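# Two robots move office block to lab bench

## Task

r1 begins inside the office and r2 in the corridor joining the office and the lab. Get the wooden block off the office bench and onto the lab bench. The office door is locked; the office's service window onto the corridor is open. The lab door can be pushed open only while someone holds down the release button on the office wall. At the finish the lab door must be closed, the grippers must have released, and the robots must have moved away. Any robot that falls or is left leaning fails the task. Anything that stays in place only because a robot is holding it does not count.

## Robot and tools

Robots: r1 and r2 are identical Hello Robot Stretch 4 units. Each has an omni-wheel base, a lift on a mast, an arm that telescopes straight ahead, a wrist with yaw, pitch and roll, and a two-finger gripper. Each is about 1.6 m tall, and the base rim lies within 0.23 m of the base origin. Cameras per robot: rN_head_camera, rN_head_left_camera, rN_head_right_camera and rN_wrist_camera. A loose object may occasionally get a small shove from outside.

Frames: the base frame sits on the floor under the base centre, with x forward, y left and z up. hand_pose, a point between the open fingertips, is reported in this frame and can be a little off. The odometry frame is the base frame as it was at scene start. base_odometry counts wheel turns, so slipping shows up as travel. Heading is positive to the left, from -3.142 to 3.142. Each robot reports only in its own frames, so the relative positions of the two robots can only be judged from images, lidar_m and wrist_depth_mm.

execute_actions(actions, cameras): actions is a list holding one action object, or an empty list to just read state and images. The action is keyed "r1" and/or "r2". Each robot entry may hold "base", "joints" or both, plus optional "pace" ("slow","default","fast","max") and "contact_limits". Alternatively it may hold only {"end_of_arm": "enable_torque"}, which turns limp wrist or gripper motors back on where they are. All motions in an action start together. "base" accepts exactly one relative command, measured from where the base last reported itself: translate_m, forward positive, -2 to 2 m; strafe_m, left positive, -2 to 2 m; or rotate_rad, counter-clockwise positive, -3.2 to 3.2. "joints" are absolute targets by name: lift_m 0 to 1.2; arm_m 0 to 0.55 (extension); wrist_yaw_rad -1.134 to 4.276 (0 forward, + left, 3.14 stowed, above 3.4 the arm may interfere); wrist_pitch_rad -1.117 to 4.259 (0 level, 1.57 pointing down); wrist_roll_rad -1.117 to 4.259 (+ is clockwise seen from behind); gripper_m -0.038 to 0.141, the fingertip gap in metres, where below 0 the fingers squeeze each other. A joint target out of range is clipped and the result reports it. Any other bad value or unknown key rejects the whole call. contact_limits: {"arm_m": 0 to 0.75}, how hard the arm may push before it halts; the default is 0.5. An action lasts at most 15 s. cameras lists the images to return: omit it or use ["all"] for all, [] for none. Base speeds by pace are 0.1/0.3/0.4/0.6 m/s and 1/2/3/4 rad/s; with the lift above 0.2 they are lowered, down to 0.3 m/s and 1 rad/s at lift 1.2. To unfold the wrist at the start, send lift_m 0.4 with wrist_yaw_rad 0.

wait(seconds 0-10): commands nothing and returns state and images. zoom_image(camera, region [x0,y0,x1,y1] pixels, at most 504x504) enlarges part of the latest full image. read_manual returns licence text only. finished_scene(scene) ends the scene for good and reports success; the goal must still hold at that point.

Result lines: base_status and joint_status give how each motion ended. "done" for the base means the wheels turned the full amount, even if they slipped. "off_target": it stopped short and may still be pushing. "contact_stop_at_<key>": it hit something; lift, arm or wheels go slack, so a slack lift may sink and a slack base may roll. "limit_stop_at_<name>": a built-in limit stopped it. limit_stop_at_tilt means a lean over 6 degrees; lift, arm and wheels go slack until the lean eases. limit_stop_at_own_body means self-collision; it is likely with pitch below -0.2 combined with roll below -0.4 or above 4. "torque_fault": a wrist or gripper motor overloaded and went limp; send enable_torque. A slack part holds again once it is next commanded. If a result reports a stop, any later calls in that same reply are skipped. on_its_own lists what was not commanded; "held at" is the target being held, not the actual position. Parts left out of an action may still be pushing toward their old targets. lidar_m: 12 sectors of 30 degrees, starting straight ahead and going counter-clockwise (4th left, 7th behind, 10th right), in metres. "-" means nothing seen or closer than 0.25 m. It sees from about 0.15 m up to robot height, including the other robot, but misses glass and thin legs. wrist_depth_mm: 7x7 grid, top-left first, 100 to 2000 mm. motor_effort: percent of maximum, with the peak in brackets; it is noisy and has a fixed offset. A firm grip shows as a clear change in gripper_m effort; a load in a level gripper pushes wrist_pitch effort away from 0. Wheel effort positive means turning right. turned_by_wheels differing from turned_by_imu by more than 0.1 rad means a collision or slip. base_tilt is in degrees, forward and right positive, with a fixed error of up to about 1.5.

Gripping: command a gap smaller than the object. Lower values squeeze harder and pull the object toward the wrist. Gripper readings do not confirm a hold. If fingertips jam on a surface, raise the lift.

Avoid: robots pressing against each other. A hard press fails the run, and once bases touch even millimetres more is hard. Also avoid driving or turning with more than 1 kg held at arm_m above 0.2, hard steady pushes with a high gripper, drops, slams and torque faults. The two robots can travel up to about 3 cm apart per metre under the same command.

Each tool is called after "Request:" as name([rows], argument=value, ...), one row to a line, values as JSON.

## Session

Request:
execute_actions(actions=[])

Scene clock: 0.00 s.
r1.base_odometry: x=+0.000 y=+0.000 heading=+0.000 (m, m, rad; r1's odometry frame)
r1.turned_by_wheels: +0.000 (rad since the last result)
r1.turned_by_imu: +0.000 (rad since the last result)
r1.base_tilt: forward=+0.6 right=+0.0 (deg)
r1.lidar_m: 1.27 0.97 1.53 1.33 0.92 0.92 0.89 1.08 1.30 1.31 1.59 2.87
r1.base_status: not commanded
r1.joint_positions: lift_m=+0.141 arm_m=-0.002 wrist_yaw_rad=+3.169 wrist_pitch_rad=+0.016 wrist_roll_rad=-0.009 gripper_m=+0.057
r1.joint_status: not commanded
r1.motor_effort: lift_m=+18 arm_m=-1 wrist_yaw_rad=+1 wrist_pitch_rad=-8 wrist_roll_rad=+2 gripper_m=-3 wheel_0=+0 wheel_1=+0 wheel_2=+0 (%)
r1.hand_pose: x=-0.1219 y=+0.0795 z=+0.3146 quat_wxyz=(-0.014, -0.008, -0.005, +1.000) (m; r1's base frame)
r1.wrist_depth_mm: - 143 228 1078 1042 946 878 / - 108 141 1098 1008 976 866 / - 111 140 1078 991 931 866 / - 123 151 1060 1008 946 866 / 143 1229 1118 1060 1008 917 866 / 222 1281 223 1078 960 917 854 / 224 854 878 156 820 891 854
r2.base_odometry: x=+0.000 y=+0.000 heading=+0.000 (m, m, rad; r2's odometry frame)
r2.turned_by_wheels: +0.000 (rad since the last result)
r2.turned_by_imu: +0.000 (rad since the last result)
r2.base_tilt: forward=+0.8 right=-0.2 (deg)
r2.lidar_m: 0.76 0.74 0.85 0.88 0.95 1.07 1.59 1.32 0.94 0.74 0.74 0.82
r2.base_status: not commanded
r2.joint_positions: lift_m=+0.204 arm_m=-0.002 wrist_yaw_rad=+3.204 wrist_pitch_rad=+0.013 wrist_roll_rad=+0.017 gripper_m=+0.057
r2.joint_status: not commanded
r2.motor_effort: lift_m=+20 arm_m=-1 wrist_yaw_rad=-3 wrist_pitch_rad=-7 wrist_roll_rad=+0 gripper_m=-3 wheel_0=+0 wheel_1=+0 wheel_2=+0 (%)
r2.hand_pose: x=-0.1240 y=+0.0692 z=+0.3789 quat_wxyz=(-0.031, -0.007, +0.008, +0.999) (m; r2's base frame)
r2.wrist_depth_mm: - 135 135 - 1661 1160 976 / - - 134 - 1661 1160 991 / - 111 134 - 1661 1160 991 / - 130 156 - 1618 1138 991 / 208 - - - 1618 1138 991 / 750 1618 196 1661 212 1118 976 / 554 917 1042 141 991 1060 960
pictures: r1_head_camera, r1_head_left_camera, r1_head_right_camera, r1_wrist_camera, r2_head_camera, r2_head_left_camera, r2_head_right_camera, r2_wrist_camera
Images, in order (width x height): r1_head_camera 420x560, r1_head_left_camera 420x672, r1_head_right_camera 420x672, r1_wrist_camera 616x392, r2_head_camera 420x560, r2_head_left_camera 420x672, r2_head_right_camera 420x672, r2_wrist_camera 616x392.

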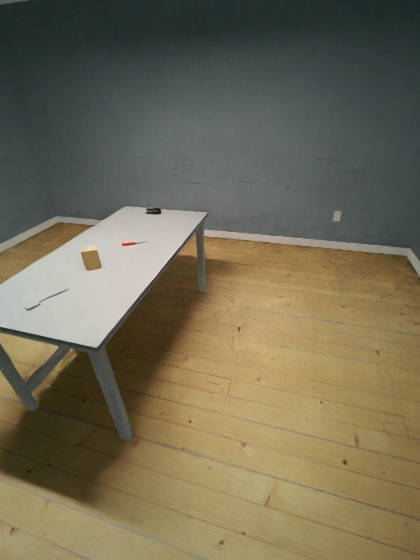

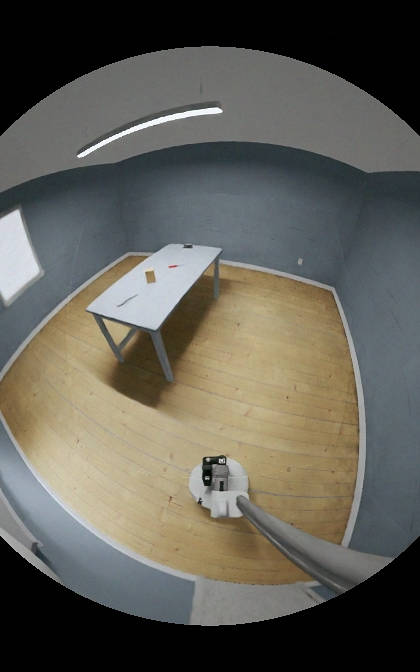

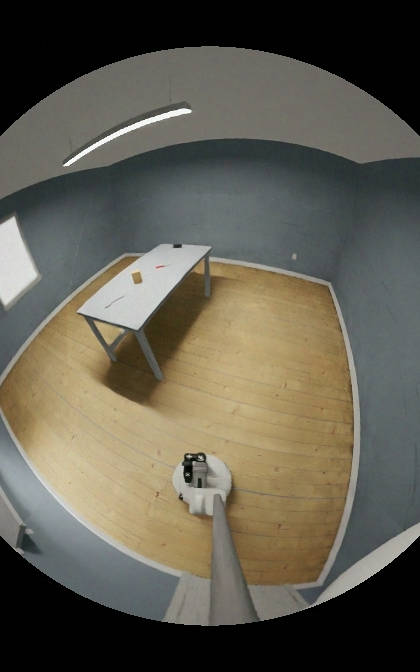

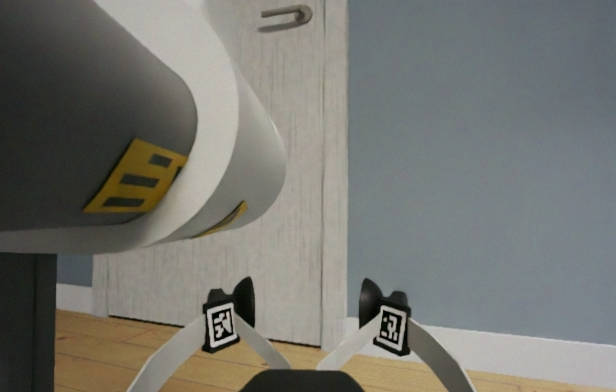

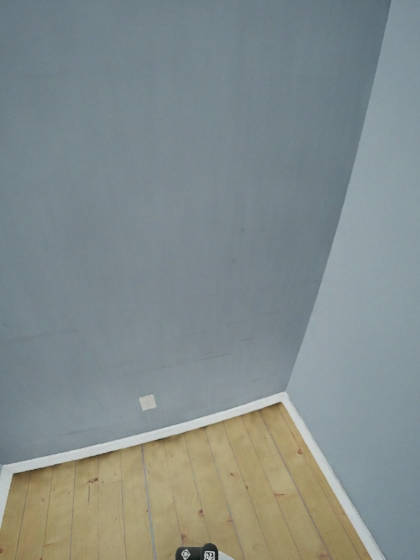

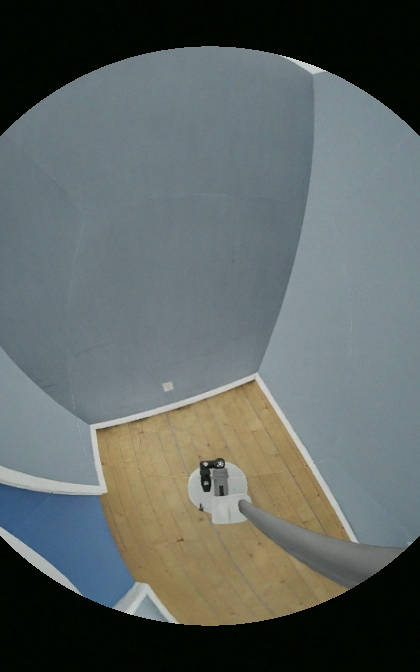

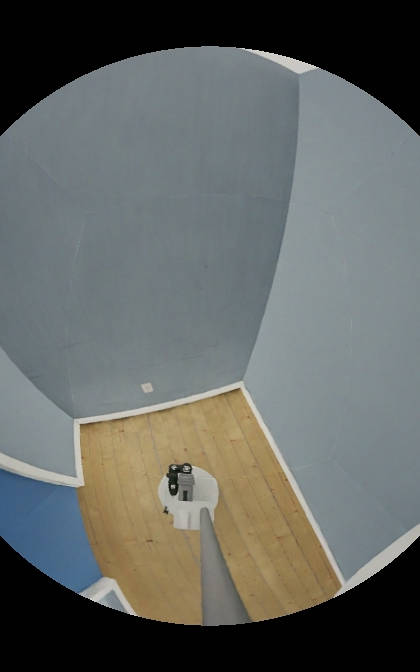

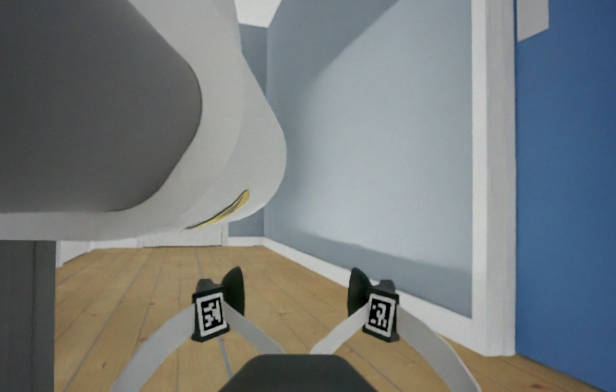

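Request:
zoom_image(camera="r1_head_camera", region=[0, 190, 240, 370])

Request:
zoom_image(camera="r1_head_left_camera", region=[0, 180, 260, 620])

Region (0, 190, 240, 370) of r1_head_camera's 420x560 image, scaled by 2.100, with more detail than that image has; it fills the top 378 rows of this view, and the rest is white.

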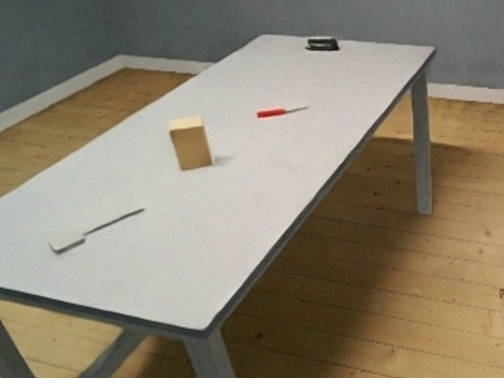

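Region (0, 180, 260, 620) of r1_head_left_camera's 420x672 image, scaled by 1.145, with more detail than that image has; it fills the left 298 columns of this view, and the rest is white.

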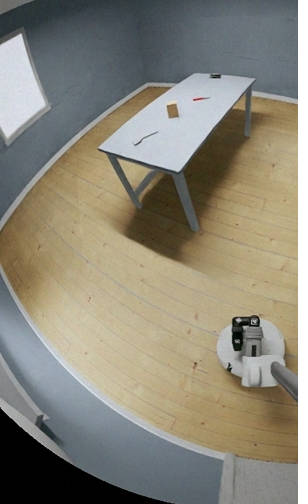

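Request:
zoom_image(camera="r1_head_left_camera", region=[0, 440, 200, 640])

Request:
zoom_image(camera="r2_head_left_camera", region=[0, 420, 220, 640])

Region (0, 440, 200, 640) of r1_head_left_camera's 420x672 image, scaled by 2.520, with more detail than that image has.

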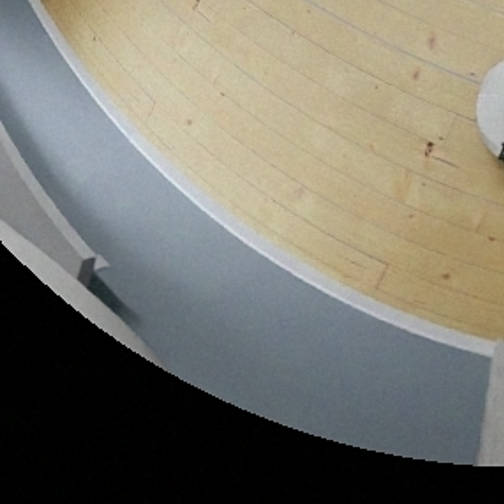

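Region (0, 420, 220, 640) of r2_head_left_camera's 420x672 image, scaled by 2.291, with more detail than that image has.

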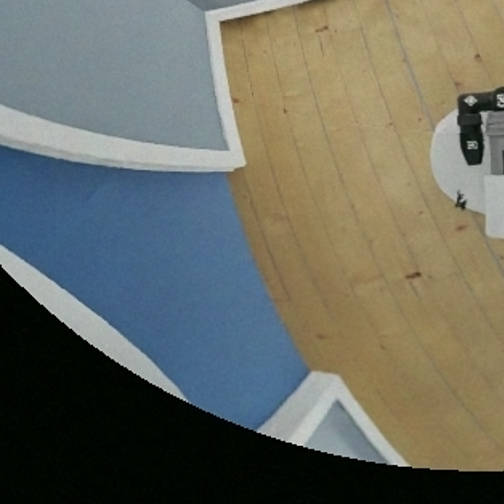

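Request:
zoom_image(camera="r1_head_camera", region=[60, 230, 130, 285])

Region (60, 230, 130, 285) of r1_head_camera's 420x560 image, scaled by 7.200, with more detail than that image has; it fills the top 396 rows of this view, and the rest is white.

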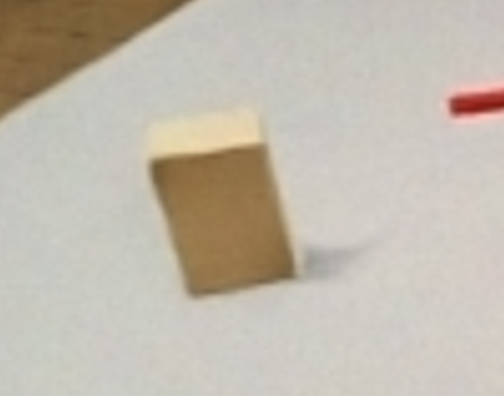

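Request:
execute_actions([
  {"r1": {"base": {"rotate_rad": 0.48}, "joints": {"lift_m": 0.68, "wrist_yaw_rad": 0.0, "wrist_pitch_rad": 0.0, "wrist_roll_rad": 0.0, "gripper_m": 0.141}, "pace": "fast"}, "r2": {"base": {"rotate_rad": -2.88}, "joints": {"lift_m": 0.8, "wrist_yaw_rad": 0.0, "wrist_pitch_rad": 0.0, "wrist_roll_rad": 0.0, "gripper_m": 0.141}, "pace": "fast"}},
])

Scene clock: 100.13 s.
r1.base_odometry: x=+0.000 y=+0.000 heading=+0.480 (m, m, rad; r1's odometry frame)
r1.turned_by_wheels: +0.480 (rad since the last result)
r1.turned_by_imu: +0.475 (rad since the last result)
r1.base_tilt: forward=+0.6 right=+0.0 (deg)
r1.lidar_m: 0.95 1.41 1.43 0.92 0.91 0.90 1.05 1.30 1.30 1.54 2.68 1.35
r1.base_status: done
r1.joint_positions: lift_m=+0.680 arm_m=-0.002 wrist_yaw_rad=+0.000 wrist_pitch_rad=+0.002 wrist_roll_rad=+0.000 gripper_m=+0.141
r1.joint_status: all done
r1.motor_effort: lift_m=+21(24) arm_m=-1(1) wrist_yaw_rad=+0(6) wrist_pitch_rad=-7(11) wrist_roll_rad=+0(3) gripper_m=+0(3) wheel_0=+0(5) wheel_1=+0(5) wheel_2=+0(5) (%)
r1.hand_pose: x=+0.4573 y=-0.0873 z=+0.8573 quat_wxyz=(+1.000, +0.000, +0.001, +0.000) (m; r1's base frame)
r1.wrist_depth_mm: - - - - - - - / - - - - - - - / - - - - - - - / - - - - - - - / - - 1499 1366 1537 1808 - / - 219 904 831 1205 1756 - / - - - 153 - - -
r2.base_odometry: x=+0.000 y=+0.000 heading=-2.880 (m, m, rad; r2's odometry frame)
r2.turned_by_wheels: -2.880 (rad since the last result)
r2.turned_by_imu: -2.833 (rad since the last result)
r2.base_tilt: forward=+0.8 right=-0.2 (deg)
r2.lidar_m: 2.56 1.21 0.81 0.74 0.76 0.82 0.76 0.78 0.94 0.89 0.96 1.15
r2.base_status: done
r2.joint_positions: lift_m=+0.800 arm_m=-0.002 wrist_yaw_rad=+0.001 wrist_pitch_rad=+0.002 wrist_roll_rad=+0.000 gripper_m=+0.141
r2.joint_status: all done
r2.motor_effort: lift_m=+23(29) arm_m=-1(1) wrist_yaw_rad=-4(11) wrist_pitch_rad=-7(4) wrist_roll_rad=-1(2) gripper_m=+0(7) wheel_0=-1(9) wheel_1=-1(12) wheel_2=+0(7) (%)
r2.hand_pose: x=+0.4579 y=-0.0873 z=+0.9773 quat_wxyz=(+1.000, +0.000, +0.001, +0.000) (m; r2's base frame)
r2.wrist_depth_mm: 1537 - - - - 1430 1008 / 1863 - - - - 1430 1008 / 1808 - - - - 1397 1008 / 1863 - - - - 1397 1025 / 1537 - - - - 1397 991 / 1618 197 - - 1863 1160 991 / 1618 - - 142 - 1229 976
pictures: r1_head_camera, r1_head_left_camera, r1_head_right_camera, r1_wrist_camera, r2_head_camera, r2_head_left_camera, r2_head_right_camera, r2_wrist_camera
Images, in order (width x height): r1_head_camera 420x560, r1_head_left_camera 420x672, r1_head_right_camera 420x672, r1_wrist_camera 616x392, r2_head_camera 420x560, r2_head_left_camera 420x672, r2_head_right_camera 420x672, r2_wrist_camera 616x392.

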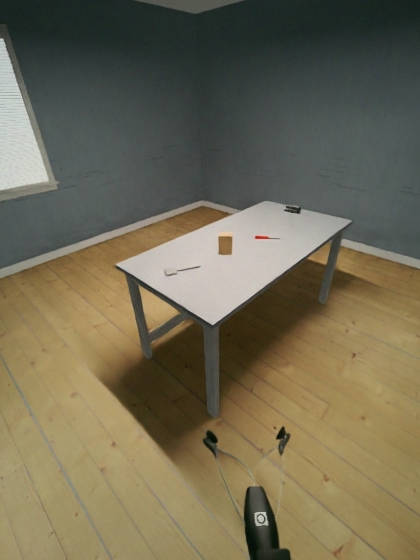

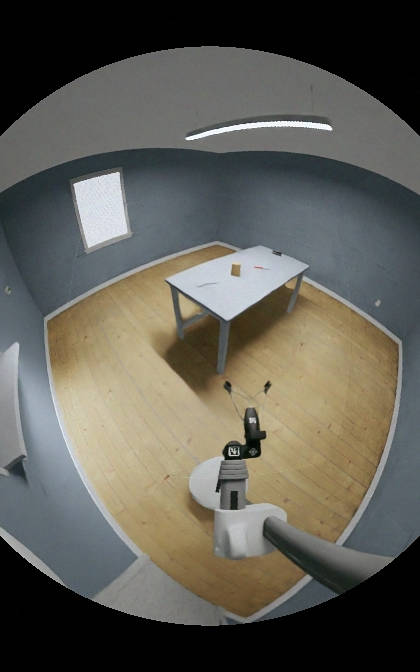

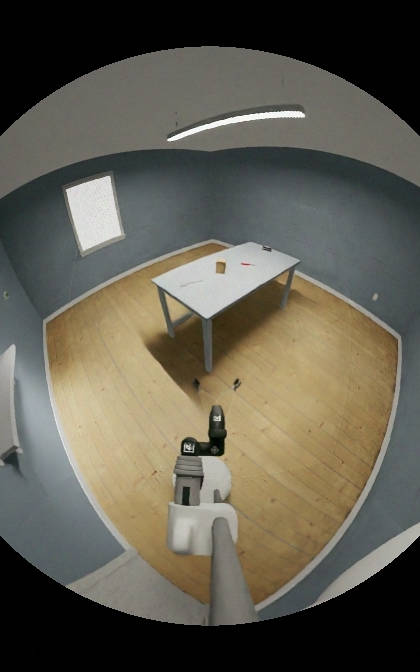

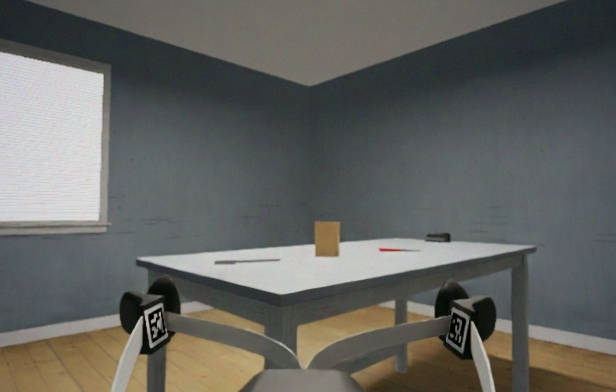

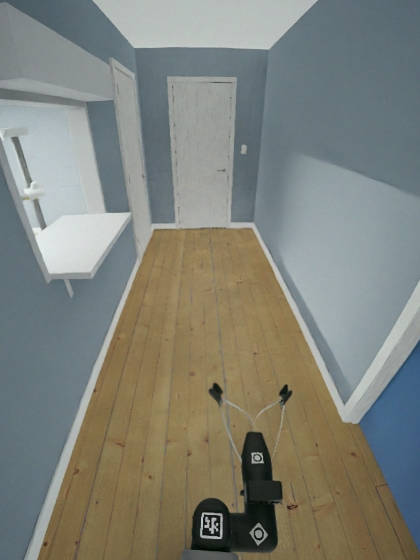

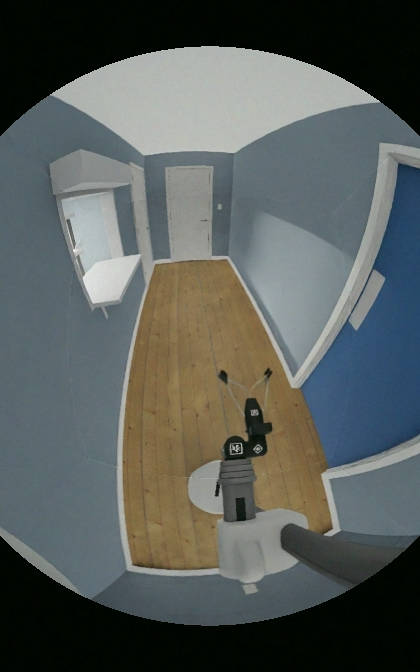

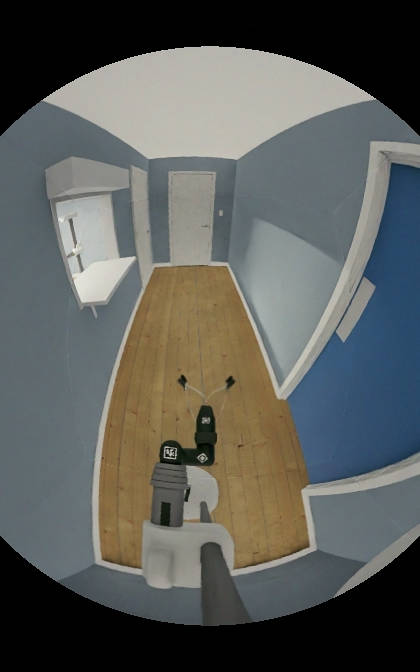

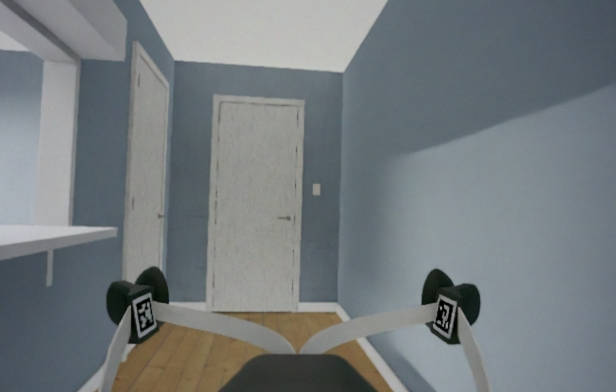

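Request:
zoom_image(camera="r1_wrist_camera", region=[270, 200, 390, 276])

Request:
zoom_image(camera="r1_head_left_camera", region=[0, 240, 120, 500])

Region (270, 200, 390, 276) of r1_wrist_camera's 616x392 image, scaled by 4.200; it fills the top 319 rows of this view, and the rest is white.

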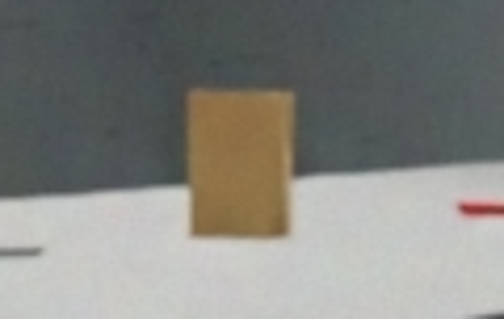

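Region (0, 240, 120, 500) of r1_head_left_camera's 420x672 image, scaled by 1.938, with more detail than that image has; it fills the left 233 columns of this view, and the rest is white.

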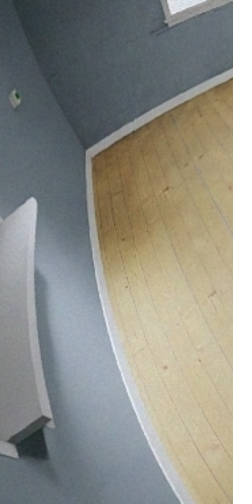

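Request:
execute_actions([
  {"r1": {"base": {"rotate_rad": -0.05}, "joints": {"lift_m": 0.64}, "pace": "fast"}, "r2": {"base": {"translate_m": 1.45}, "pace": "fast"}},
], cameras=["r1_wrist_camera", "r1_head_camera", "r2_head_camera", "r2_head_left_camera"])

Scene clock: 137.30 s.
r1.base_odometry: x=+0.000 y=+0.000 heading=+0.430 (m, m, rad; r1's odometry frame)
r1.turned_by_wheels: -0.050 (rad since the last result)
r1.turned_by_imu: -0.048 (rad since the last result)
r1.base_tilt: forward=+0.6 right=+0.0 (deg)
r1.lidar_m: 0.94 1.29 1.54 0.91 0.91 0.90 1.03 1.31 1.30 1.48 2.48 1.52
r1.base_status: done
r1.joint_positions: lift_m=+0.640 arm_m=-0.002 wrist_yaw_rad=+0.000 wrist_pitch_rad=+0.002 wrist_roll_rad=+0.000 gripper_m=+0.141
r1.joint_status: all done
r1.motor_effort: lift_m=+16(20) arm_m=-1(1) wrist_yaw_rad=+1(1) wrist_pitch_rad=-7(8) wrist_roll_rad=+0(1) gripper_m=+2(2) wheel_0=+1(3) wheel_1=+1(4) wheel_2=+0(5) (%)
r1.hand_pose: x=+0.4573 y=-0.0874 z=+0.8177 quat_wxyz=(+1.000, +0.000, +0.001, +0.000) (m; r1's base frame)
r1.wrist_depth_mm: - - - - - - - / - - - - - - - / - - - - - - - / - - - - - - - / - - 1118 1138 1308 - - / - 220 842 - - 1808 - / - - - 153 - 1921 -
r2.base_odometry: x=-1.401 y=-0.375 heading=-2.880 (m, m, rad; r2's odometry frame)
r2.turned_by_wheels: +0.000 (rad since the last result)
r2.turned_by_imu: -0.007 (rad since the last result)
r2.base_tilt: forward=+0.7 right=-0.2 (deg)
r2.lidar_m: 2.06 1.44 0.73 0.67 0.69 1.20 2.19 1.32 0.79 0.72 0.73 0.94
r2.base_status: done
r2.joint_positions: lift_m=+0.800 arm_m=-0.002 wrist_yaw_rad=+0.000 wrist_pitch_rad=+0.002 wrist_roll_rad=+0.000 gripper_m=+0.141
r2.joint_status: not commanded
r2.motor_effort: lift_m=+23(24) arm_m=-1(1) wrist_yaw_rad=-3(4) wrist_pitch_rad=-7(7) wrist_roll_rad=+0(0) gripper_m=+0(0) wheel_0=+0(12) wheel_1=+0(9) wheel_2=+1(10) (%)
r2.hand_pose: x=+0.4579 y=-0.0874 z=+0.9773 quat_wxyz=(+1.000, +0.000, +0.001, +0.000) (m; r2's base frame)
r2.wrist_depth_mm: 1808 - - - 1921 1118 809 / 1863 - - - 1863 1118 809 / 1863 - - - 1921 1118 798 / 1863 - - - 1808 1118 788 / 1921 - - - 1808 1098 788 / 1921 196 - - 1499 931 788 / 1921 - - 142 1808 976 798
pictures: r1_head_camera, r1_wrist_camera, r2_head_camera, r2_head_left_camera
Images, in order (width x height): r1_head_camera 420x560, r1_wrist_camera 616x392, r2_head_camera 420x560, r2_head_left_camera 420x672.

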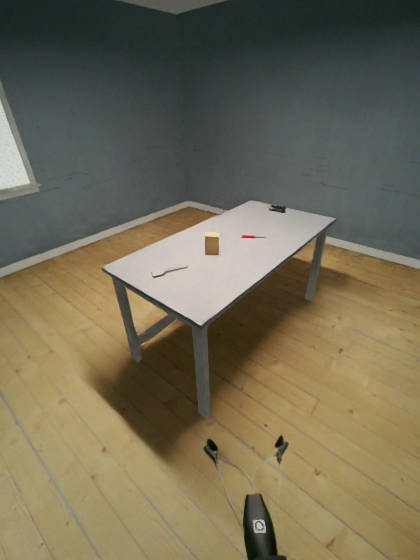

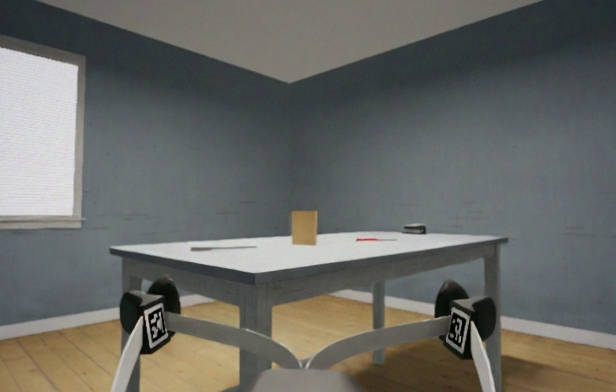

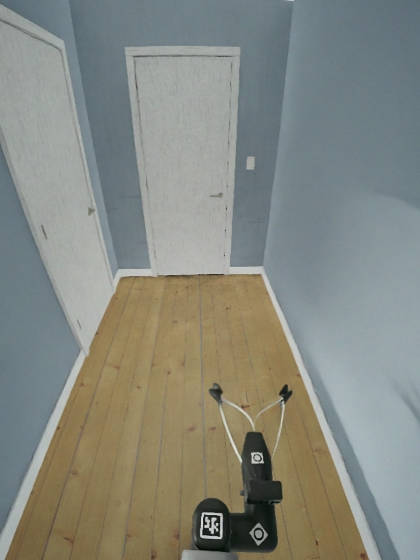

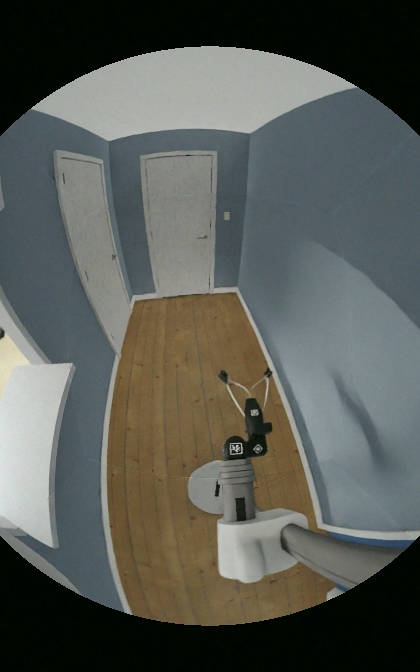

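Request:
execute_actions([
  {"r1": {"base": {"translate_m": 0.65}, "joints": {"lift_m": 0.635, "arm_m": 0.25}, "pace": "fast"}, "r2": {"base": {"rotate_rad": 1.65}, "pace": "fast"}},
], cameras=["r1_wrist_camera", "r1_head_camera", "r2_head_camera", "r2_wrist_camera"])

Scene clock: 173.63 s.
r1.base_odometry: x=+0.591 y=+0.271 heading=+0.430 (m, m, rad; r1's odometry frame)
r1.turned_by_wheels: +0.000 (rad since the last result)
r1.turned_by_imu: -0.002 (rad since the last result)
r1.base_tilt: forward=+0.6 right=+0.0 (deg)
r1.lidar_m: 0.32 0.39 2.94 1.45 1.19 1.39 1.54 1.74 1.75 2.00 2.89 0.55
r1.base_status: done
r1.joint_positions: lift_m=+0.635 arm_m=+0.249 wrist_yaw_rad=+0.000 wrist_pitch_rad=+0.002 wrist_roll_rad=+0.000 gripper_m=+0.141
r1.joint_status: all done
r1.motor_effort: lift_m=+16(16) arm_m=+4(5) wrist_yaw_rad=+1(3) wrist_pitch_rad=-7(7) wrist_roll_rad=+0(1) gripper_m=+1(2) wheel_0=+0(5) wheel_1=+0(6) wheel_2=+1(11) (%)
r1.hand_pose: x=+0.7086 y=-0.0874 z=+0.8127 quat_wxyz=(+1.000, +0.000, +0.001, +0.000) (m; r1's base frame)
r1.wrist_depth_mm: - - - - - - - / - - - - - - - / - - - - - - - / - - - - - - - / - - 820 469 1042 1042 1042 / 424 220 430 436 433 349 430 / 268 251 253 153 254 252 271
r2.base_odometry: x=-1.401 y=-0.375 heading=-1.230 (m, m, rad; r2's odometry frame)
r2.turned_by_wheels: +1.650 (rad since the last result)
r2.turned_by_imu: +1.624 (rad since the last result)
r2.base_tilt: forward=+0.7 right=-0.2 (deg)
r2.lidar_m: 0.67 0.70 1.27 2.22 1.21 0.76 0.73 0.76 1.02 2.47 1.33 0.71
r2.base_status: done
r2.joint_positions: lift_m=+0.800 arm_m=-0.002 wrist_yaw_rad=+0.000 wrist_pitch_rad=+0.002 wrist_roll_rad=+0.000 gripper_m=+0.141
r2.joint_status: not commanded
r2.motor_effort: lift_m=+22(23) arm_m=-1(1) wrist_yaw_rad=-3(3) wrist_pitch_rad=-8(7) wrist_roll_rad=-1(1) gripper_m=-1(1) wheel_0=+1(10) wheel_1=+1(1) wheel_2=+2(7) (%)
r2.hand_pose: x=+0.4579 y=-0.0874 z=+0.9774 quat_wxyz=(+1.000, +0.000, +0.001, +0.000) (m; r2's base frame)
r2.wrist_depth_mm: 683 - - - - - 750 / 691 - - - - - 732 / 676 - - - - - 741 / 676 - - - - - 732 / 676 904 960 1025 - - 732 / 455 197 462 469 477 477 484 / 668 676 691 142 707 707 715
pictures: r1_head_camera, r1_wrist_camera, r2_head_camera, r2_wrist_camera
Images, in order (width x height): r1_head_camera 420x560, r1_wrist_camera 616x392, r2_head_camera 420x560, r2_wrist_camera 616x392.

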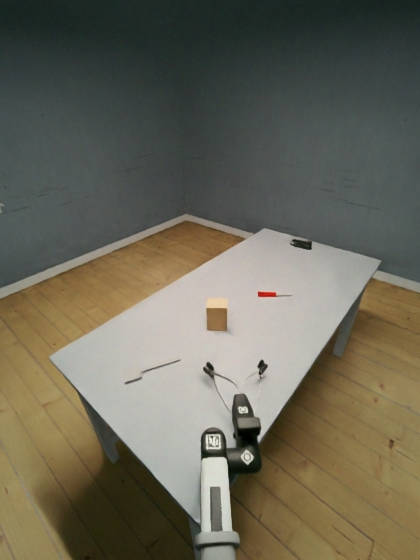

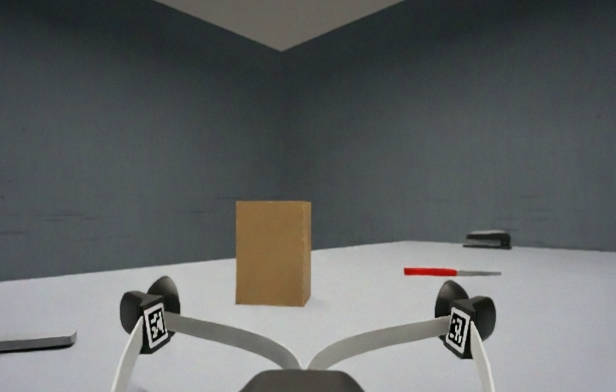

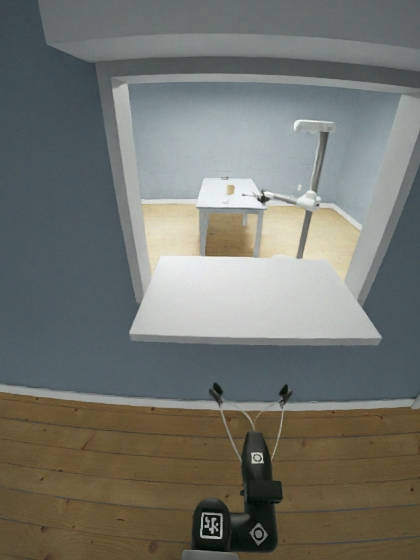

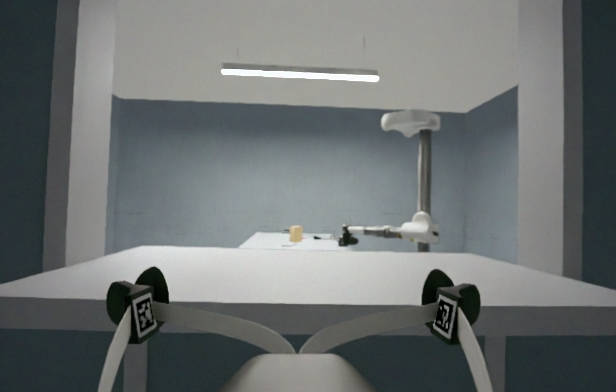

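Request:
execute_actions([
  {"r1": {"base": {"strafe_m": 0.038}, "joints": {"lift_m": 0.63, "arm_m": 0.40}}},
], cameras=["r1_wrist_camera", "r1_head_camera"])

Scene clock: 205.40 s.
r1.base_odometry: x=+0.575 y=+0.306 heading=+0.430 (m, m, rad; r1's odometry frame)
r1.turned_by_wheels: +0.000 (rad since the last result)
r1.turned_by_imu: +0.000 (rad since the last result)
r1.base_tilt: forward=+0.6 right=+0.1 (deg)
r1.lidar_m: 0.33 0.43 2.89 1.40 1.16 1.36 1.54 1.77 1.77 2.03 2.91 0.44
r1.base_status: done
r1.joint_positions: lift_m=+0.631 arm_m=+0.399 wrist_yaw_rad=-0.001 wrist_pitch_rad=+0.000 wrist_roll_rad=-0.001 gripper_m=+0.141
r1.joint_status: all done
r1.motor_effort: lift_m=+12(17) arm_m=+5(7) wrist_yaw_rad=+5(6) wrist_pitch_rad=-1(6) wrist_roll_rad=+3(4) gripper_m=+2(1) wheel_0=+1(9) wheel_1=-1(6) wheel_2=+0(0) (%)
r1.hand_pose: x=+0.8583 y=-0.0878 z=+0.8087 quat_wxyz=(+1.000, +0.000, +0.000, -0.001) (m; r1's base frame)
r1.wrist_depth_mm: - - - - - - - / - - - - - - - / - - - - - - - / - - - 297 - - - / - - - 291 1118 1042 1430 / 424 220 389 291 439 353 439 / 267 250 253 153 254 253 271
r2.base_odometry: x=-1.401 y=-0.375 heading=-1.230 (m, m, rad; r2's odometry frame)
r2.turned_by_wheels: +0.000 (rad since the last result)
r2.turned_by_imu: +0.000 (rad since the last result)
r2.base_tilt: forward=+0.7 right=-0.1 (deg)
r2.lidar_m: 0.67 0.67 1.27 2.23 1.21 0.77 0.73 0.74 1.02 2.46 1.33 0.72
r2.base_status: not commanded
r2.joint_positions: lift_m=+0.800 arm_m=-0.002 wrist_yaw_rad=+0.000 wrist_pitch_rad=+0.002 wrist_roll_rad=+0.000 gripper_m=+0.141
r2.joint_status: not commanded
r2.motor_effort: lift_m=+21(22) arm_m=-1(1) wrist_yaw_rad=-3(3) wrist_pitch_rad=-7(7) wrist_roll_rad=-1(1) gripper_m=-1(0) wheel_0=+0(0) wheel_1=+1(1) wheel_2=+2(2) (%)
r2.hand_pose: x=+0.4579 y=-0.0874 z=+0.9774 quat_wxyz=(+1.000, +0.000, +0.001, +0.000) (m; r2's base frame)
r2.wrist_depth_mm: 683 - - - - - 750 / 683 - - - - - 741 / 683 - - - - - 732 / 676 - - - - - 723 / 676 904 976 1025 - - 723 / 455 197 462 469 473 480 484 / 668 676 683 142 699 707 723
pictures: r1_head_camera, r1_wrist_camera
Images, in order (width x height): r1_head_camera 420x560, r1_wrist_camera 616x392.

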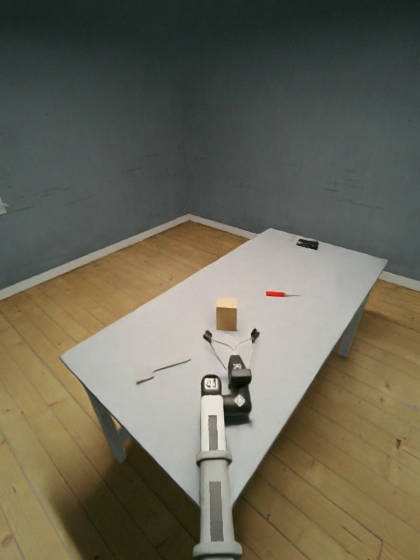

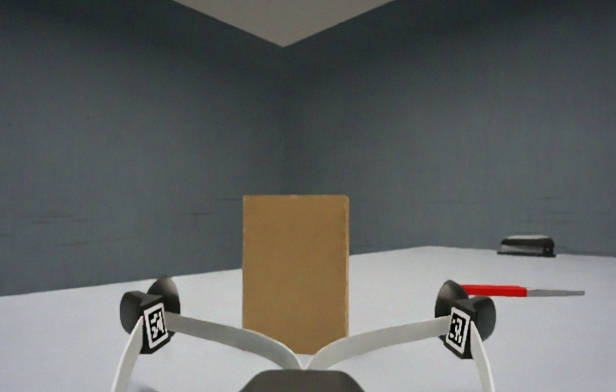

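Request:
execute_actions([
  {"r1": {"base": {"strafe_m": 0.008}, "joints": {"lift_m": 0.646}}},
], cameras=["r1_wrist_camera"])

Scene clock: 217.90 s.
r1.base_odometry: x=+0.572 y=+0.313 heading=+0.430 (m, m, rad; r1's odometry frame)
r1.turned_by_wheels: +0.000 (rad since the last result)
r1.turned_by_imu: +0.001 (rad since the last result)
r1.base_tilt: forward=+0.5 right=+0.0 (deg)
r1.lidar_m: 0.32 0.42 2.89 1.38 1.16 1.35 1.55 1.80 1.77 1.99 2.93 0.45
r1.base_status: done
r1.joint_positions: lift_m=+0.646 arm_m=+0.399 wrist_yaw_rad=+0.000 wrist_pitch_rad=+0.002 wrist_roll_rad=+0.000 gripper_m=+0.141
r1.joint_status: all done
r1.motor_effort: lift_m=+21(22) arm_m=+5(6) wrist_yaw_rad=+3(5) wrist_pitch_rad=-6(6) wrist_roll_rad=+1(1) gripper_m=-1(1) wheel_0=+2(10) wheel_1=+0(7) wheel_2=+0(1) (%)
r1.hand_pose: x=+0.8585 y=-0.0875 z=+0.8234 quat_wxyz=(+1.000, +0.000, +0.001, +0.000) (m; r1's base frame)
r1.wrist_depth_mm: - - - - - - - / - - - - - - - / - - - - - - - / - - - - - - - / - - - 293 1182 1160 976 / 466 220 473 293 477 384 473 / 296 276 278 153 279 277 298
r2.base_odometry: x=-1.401 y=-0.375 heading=-1.230 (m, m, rad; r2's odometry frame)
r2.turned_by_wheels: +0.000 (rad since the last result)
r2.turned_by_imu: +0.000 (rad since the last result)
r2.base_tilt: forward=+0.8 right=-0.2 (deg)
r2.lidar_m: 0.68 0.70 1.26 2.21 1.20 0.78 0.73 0.76 1.02 2.44 1.32 0.70
r2.base_status: not commanded
r2.joint_positions: lift_m=+0.800 arm_m=-0.002 wrist_yaw_rad=+0.000 wrist_pitch_rad=+0.002 wrist_roll_rad=+0.000 gripper_m=+0.141
r2.joint_status: not commanded
r2.motor_effort: lift_m=+21(22) arm_m=-1(1) wrist_yaw_rad=-2(3) wrist_pitch_rad=-7(7) wrist_roll_rad=+0(0) gripper_m=-1(0) wheel_0=+1(0) wheel_1=+1(1) wheel_2=+2(2) (%)
r2.hand_pose: x=+0.4579 y=-0.0874 z=+0.9774 quat_wxyz=(+1.000, +0.000, +0.001, +0.000) (m; r2's base frame)
r2.wrist_depth_mm: 683 - - - - - 741 / 683 - - - - - 741 / 683 - - - - - 741 / 676 - - - - - 732 / 668 917 960 1025 - - 723 / 455 197 462 466 473 477 484 / 676 676 683 142 699 715 715
pictures: r1_wrist_camera
Images, in order (width x height): r1_wrist_camera 616x392.

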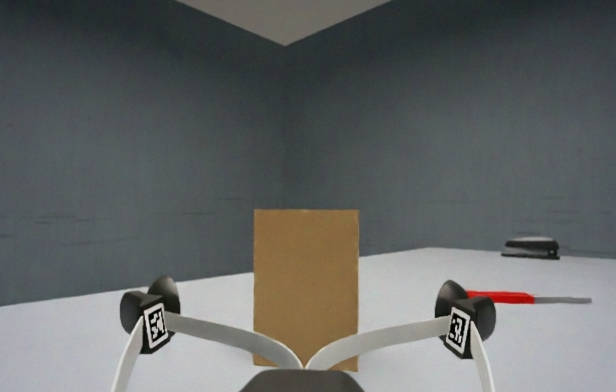

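Request:
execute_actions([
  {"r1": {"joints": {"arm_m": 0.485}, "contact_limits": {"arm_m": 0.2}}},
], cameras=["r1_wrist_camera"])

Scene clock: 223.20 s.
r1.base_odometry: x=+0.572 y=+0.313 heading=+0.430 (m, m, rad; r1's odometry frame)
r1.turned_by_wheels: +0.000 (rad since the last result)
r1.turned_by_imu: +0.000 (rad since the last result)
r1.base_tilt: forward=+0.6 right=+0.0 (deg)
r1.lidar_m: 0.33 0.44 2.89 1.38 1.15 1.34 1.55 1.79 1.78 2.02 2.93 0.41
r1.base_status: not commanded
r1.joint_positions: lift_m=+0.646 arm_m=+0.484 wrist_yaw_rad=+0.000 wrist_pitch_rad=+0.002 wrist_roll_rad=+0.000 gripper_m=+0.141
r1.joint_status: all done
r1.motor_effort: lift_m=+21(21) arm_m=+5(2) wrist_yaw_rad=+1(2) wrist_pitch_rad=-7(6) wrist_roll_rad=+0(3) gripper_m=+1(2) wheel_0=+2(2) wheel_1=+0(0) wheel_2=+1(1) (%)
r1.contact_limits: arm_m 0.2
r1.hand_pose: x=+0.9436 y=-0.0874 z=+0.8234 quat_wxyz=(+1.000, +0.000, +0.001, +0.000) (m; r1's base frame)
r1.wrist_depth_mm: - - - - - - - / - - - - - - - / - - - - - - - / - - - - - - 1983 / - - - 208 891 - 904 / - 218 213 207 427 384 477 / 296 276 259 154 258 277 298
r2.base_odometry: x=-1.401 y=-0.375 heading=-1.230 (m, m, rad; r2's odometry frame)
r2.turned_by_wheels: +0.000 (rad since the last result)
r2.turned_by_imu: +0.000 (rad since the last result)
r2.base_tilt: forward=+0.7 right=-0.2 (deg)
r2.lidar_m: 0.67 0.69 1.25 2.21 1.21 0.76 0.74 0.76 1.01 2.46 1.35 0.72
r2.base_status: not commanded
r2.joint_positions: lift_m=+0.800 arm_m=-0.002 wrist_yaw_rad=+0.000 wrist_pitch_rad=+0.002 wrist_roll_rad=+0.000 gripper_m=+0.141
r2.joint_status: not commanded
r2.motor_effort: lift_m=+22(22) arm_m=-1(1) wrist_yaw_rad=-3(3) wrist_pitch_rad=-7(7) wrist_roll_rad=-1(0) gripper_m=+0(0) wheel_0=+0(0) wheel_1=+1(1) wheel_2=+2(2) (%)
r2.hand_pose: x=+0.4579 y=-0.0874 z=+0.9774 quat_wxyz=(+1.000, +0.000, +0.001, +0.000) (m; r2's base frame)
r2.wrist_depth_mm: 683 - - - - - 741 / 683 - - - - - 732 / 676 - - - - - 732 / 676 - - - - - 732 / 668 917 960 1025 - - 732 / 455 198 462 469 473 477 484 / 668 676 683 142 707 707 723
pictures: r1_wrist_camera
Images, in order (width x height): r1_wrist_camera 616x392.

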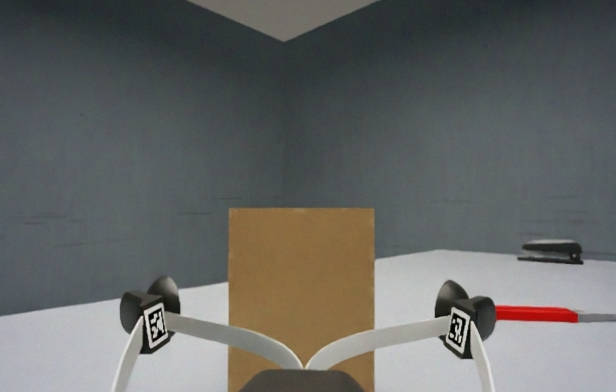

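Request:
execute_actions([
  {"r1": {"joints": {"gripper_m": 0.035}}},
], cameras=["r1_wrist_camera", "r1_head_camera"])

Scene clock: 229.30 s.
r1.base_odometry: x=+0.572 y=+0.313 heading=+0.430 (m, m, rad; r1's odometry frame)
r1.turned_by_wheels: +0.000 (rad since the last result)
r1.turned_by_imu: +0.001 (rad since the last result)
r1.base_tilt: forward=+0.5 right=+0.1 (deg)
r1.lidar_m: 0.30 0.45 2.90 1.40 1.16 1.36 1.52 1.78 1.76 2.01 2.92 0.41
r1.base_status: not commanded
r1.joint_positions: lift_m=+0.646 arm_m=+0.484 wrist_yaw_rad=+0.000 wrist_pitch_rad=+0.002 wrist_roll_rad=+0.000 gripper_m=+0.035
r1.joint_status: all done
r1.motor_effort: lift_m=+21(21) arm_m=+4(5) wrist_yaw_rad=+0(1) wrist_pitch_rad=-7(6) wrist_roll_rad=+1(2) gripper_m=-19(20) wheel_0=+2(2) wheel_1=+0(0) wheel_2=+1(1) (%)
r1.hand_pose: x=+0.9436 y=-0.0873 z=+0.8234 quat_wxyz=(+1.000, +0.000, +0.001, +0.000) (m; r1's base frame)
r1.wrist_depth_mm: - - - - - - - / - - - - - - - / - - - - - - 1983 / - - - - - - 1921 / - - - 195 891 - 866 / - 469 197 195 191 473 473 / 296 258 196 192 191 260 300
r2.base_odometry: x=-1.401 y=-0.375 heading=-1.230 (m, m, rad; r2's odometry frame)
r2.turned_by_wheels: +0.000 (rad since the last result)
r2.turned_by_imu: +0.000 (rad since the last result)
r2.base_tilt: forward=+0.7 right=-0.2 (deg)
r2.lidar_m: 0.68 0.69 1.27 2.23 1.18 0.77 0.73 0.74 1.01 2.45 1.35 0.72
r2.base_status: not commanded
r2.joint_positions: lift_m=+0.800 arm_m=-0.002 wrist_yaw_rad=+0.000 wrist_pitch_rad=+0.002 wrist_roll_rad=+0.000 gripper_m=+0.141
r2.joint_status: not commanded
r2.motor_effort: lift_m=+22(21) arm_m=-1(1) wrist_yaw_rad=-3(3) wrist_pitch_rad=-7(7) wrist_roll_rad=+0(0) gripper_m=-1(1) wheel_0=+0(0) wheel_1=+1(1) wheel_2=+1(2) (%)
r2.hand_pose: x=+0.4579 y=-0.0874 z=+0.9774 quat_wxyz=(+1.000, +0.000, +0.001, +0.000) (m; r2's base frame)
r2.wrist_depth_mm: 683 - - - - - 750 / 683 - - - - - 741 / 683 - - - - - 741 / 676 - - - - - 723 / 668 917 960 1025 - - 732 / 455 196 462 469 469 477 484 / 668 676 691 142 699 707 723
pictures: r1_head_camera, r1_wrist_camera
Images, in order (width x height): r1_head_camera 420x560, r1_wrist_camera 616x392.

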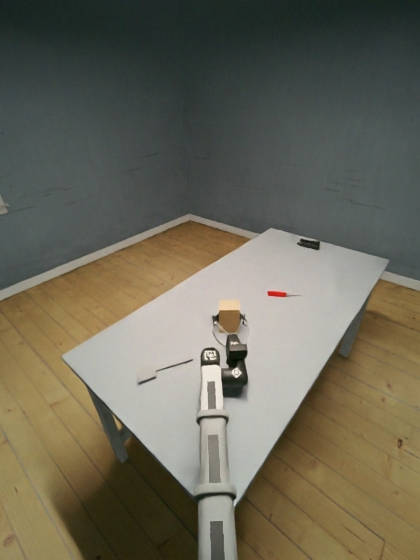

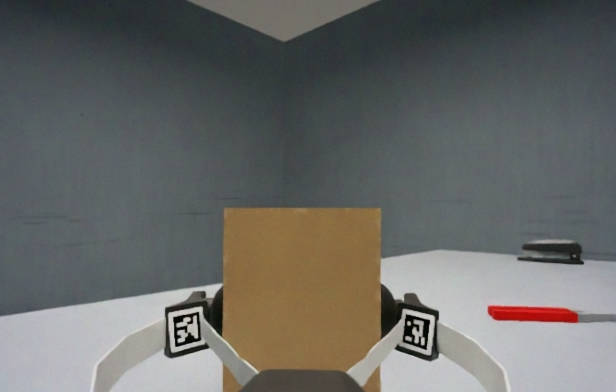

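Request:
execute_actions([
  {"r1": {"joints": {"lift_m": 0.70}}},
], cameras=["r1_wrist_camera"])

Scene clock: 262.00 s.
r1.base_odometry: x=+0.572 y=+0.313 heading=+0.430 (m, m, rad; r1's odometry frame)
r1.turned_by_wheels: +0.000 (rad since the last result)
r1.turned_by_imu: +0.000 (rad since the last result)
r1.base_tilt: forward=+0.6 right=+0.0 (deg)
r1.lidar_m: 0.31 0.43 2.91 1.38 1.15 1.35 1.54 1.75 1.78 2.02 2.93 0.46
r1.base_status: not commanded
r1.joint_positions: lift_m=+0.700 arm_m=+0.484 wrist_yaw_rad=+0.000 wrist_pitch_rad=+0.006 wrist_roll_rad=+0.000 gripper_m=+0.035
r1.joint_status: all done
r1.motor_effort: lift_m=+22(24) arm_m=+5(5) wrist_yaw_rad=+0(0) wrist_pitch_rad=-17(17) wrist_roll_rad=+2(2) gripper_m=-22(21) wheel_0=+2(2) wheel_1=+0(0) wheel_2=+1(0) (%)
r1.hand_pose: x=+0.9436 y=-0.0873 z=+0.8763 quat_wxyz=(+1.000, +0.000, +0.003, +0.000) (m; r1's base frame)
r1.wrist_depth_mm: - - - - - - - / - - - - - - - / - - - - - - 1983 / - - - - - - - / - - - 196 - - 1921 / - - 197 194 192 668 668 / 424 366 196 192 191 370 410
r2.base_odometry: x=-1.401 y=-0.375 heading=-1.230 (m, m, rad; r2's odometry frame)
r2.turned_by_wheels: +0.000 (rad since the last result)
r2.turned_by_imu: +0.000 (rad since the last result)
r2.base_tilt: forward=+0.7 right=-0.1 (deg)
r2.lidar_m: 0.67 0.70 1.24 2.22 1.20 0.74 0.72 0.75 1.02 2.47 1.33 0.71
r2.base_status: not commanded
r2.joint_positions: lift_m=+0.800 arm_m=-0.002 wrist_yaw_rad=+0.000 wrist_pitch_rad=+0.002 wrist_roll_rad=+0.000 gripper_m=+0.141
r2.joint_status: not commanded
r2.motor_effort: lift_m=+22(21) arm_m=-1(1) wrist_yaw_rad=-2(2) wrist_pitch_rad=-7(7) wrist_roll_rad=+0(1) gripper_m=-1(1) wheel_0=+0(0) wheel_1=+1(1) wheel_2=+2(2) (%)
r2.hand_pose: x=+0.4579 y=-0.0874 z=+0.9774 quat_wxyz=(+1.000, +0.000, +0.001, +0.000) (m; r2's base frame)
r2.wrist_depth_mm: 683 - - - - - 750 / 683 - - - - - 741 / 676 - - - - - 732 / 668 - - - - - 732 / 676 917 960 1025 - - 732 / 455 197 462 469 473 480 484 / 676 683 683 142 699 707 723
pictures: r1_wrist_camera
Images, in order (width x height): r1_wrist_camera 616x392.

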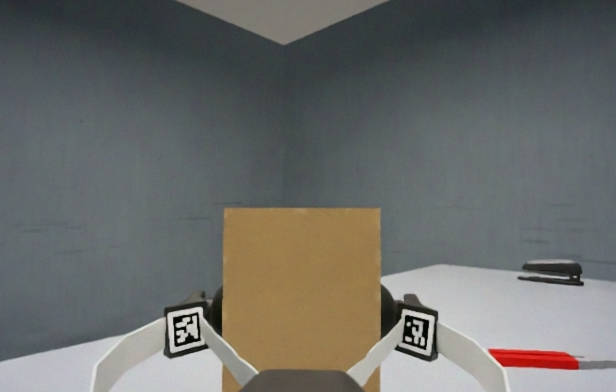

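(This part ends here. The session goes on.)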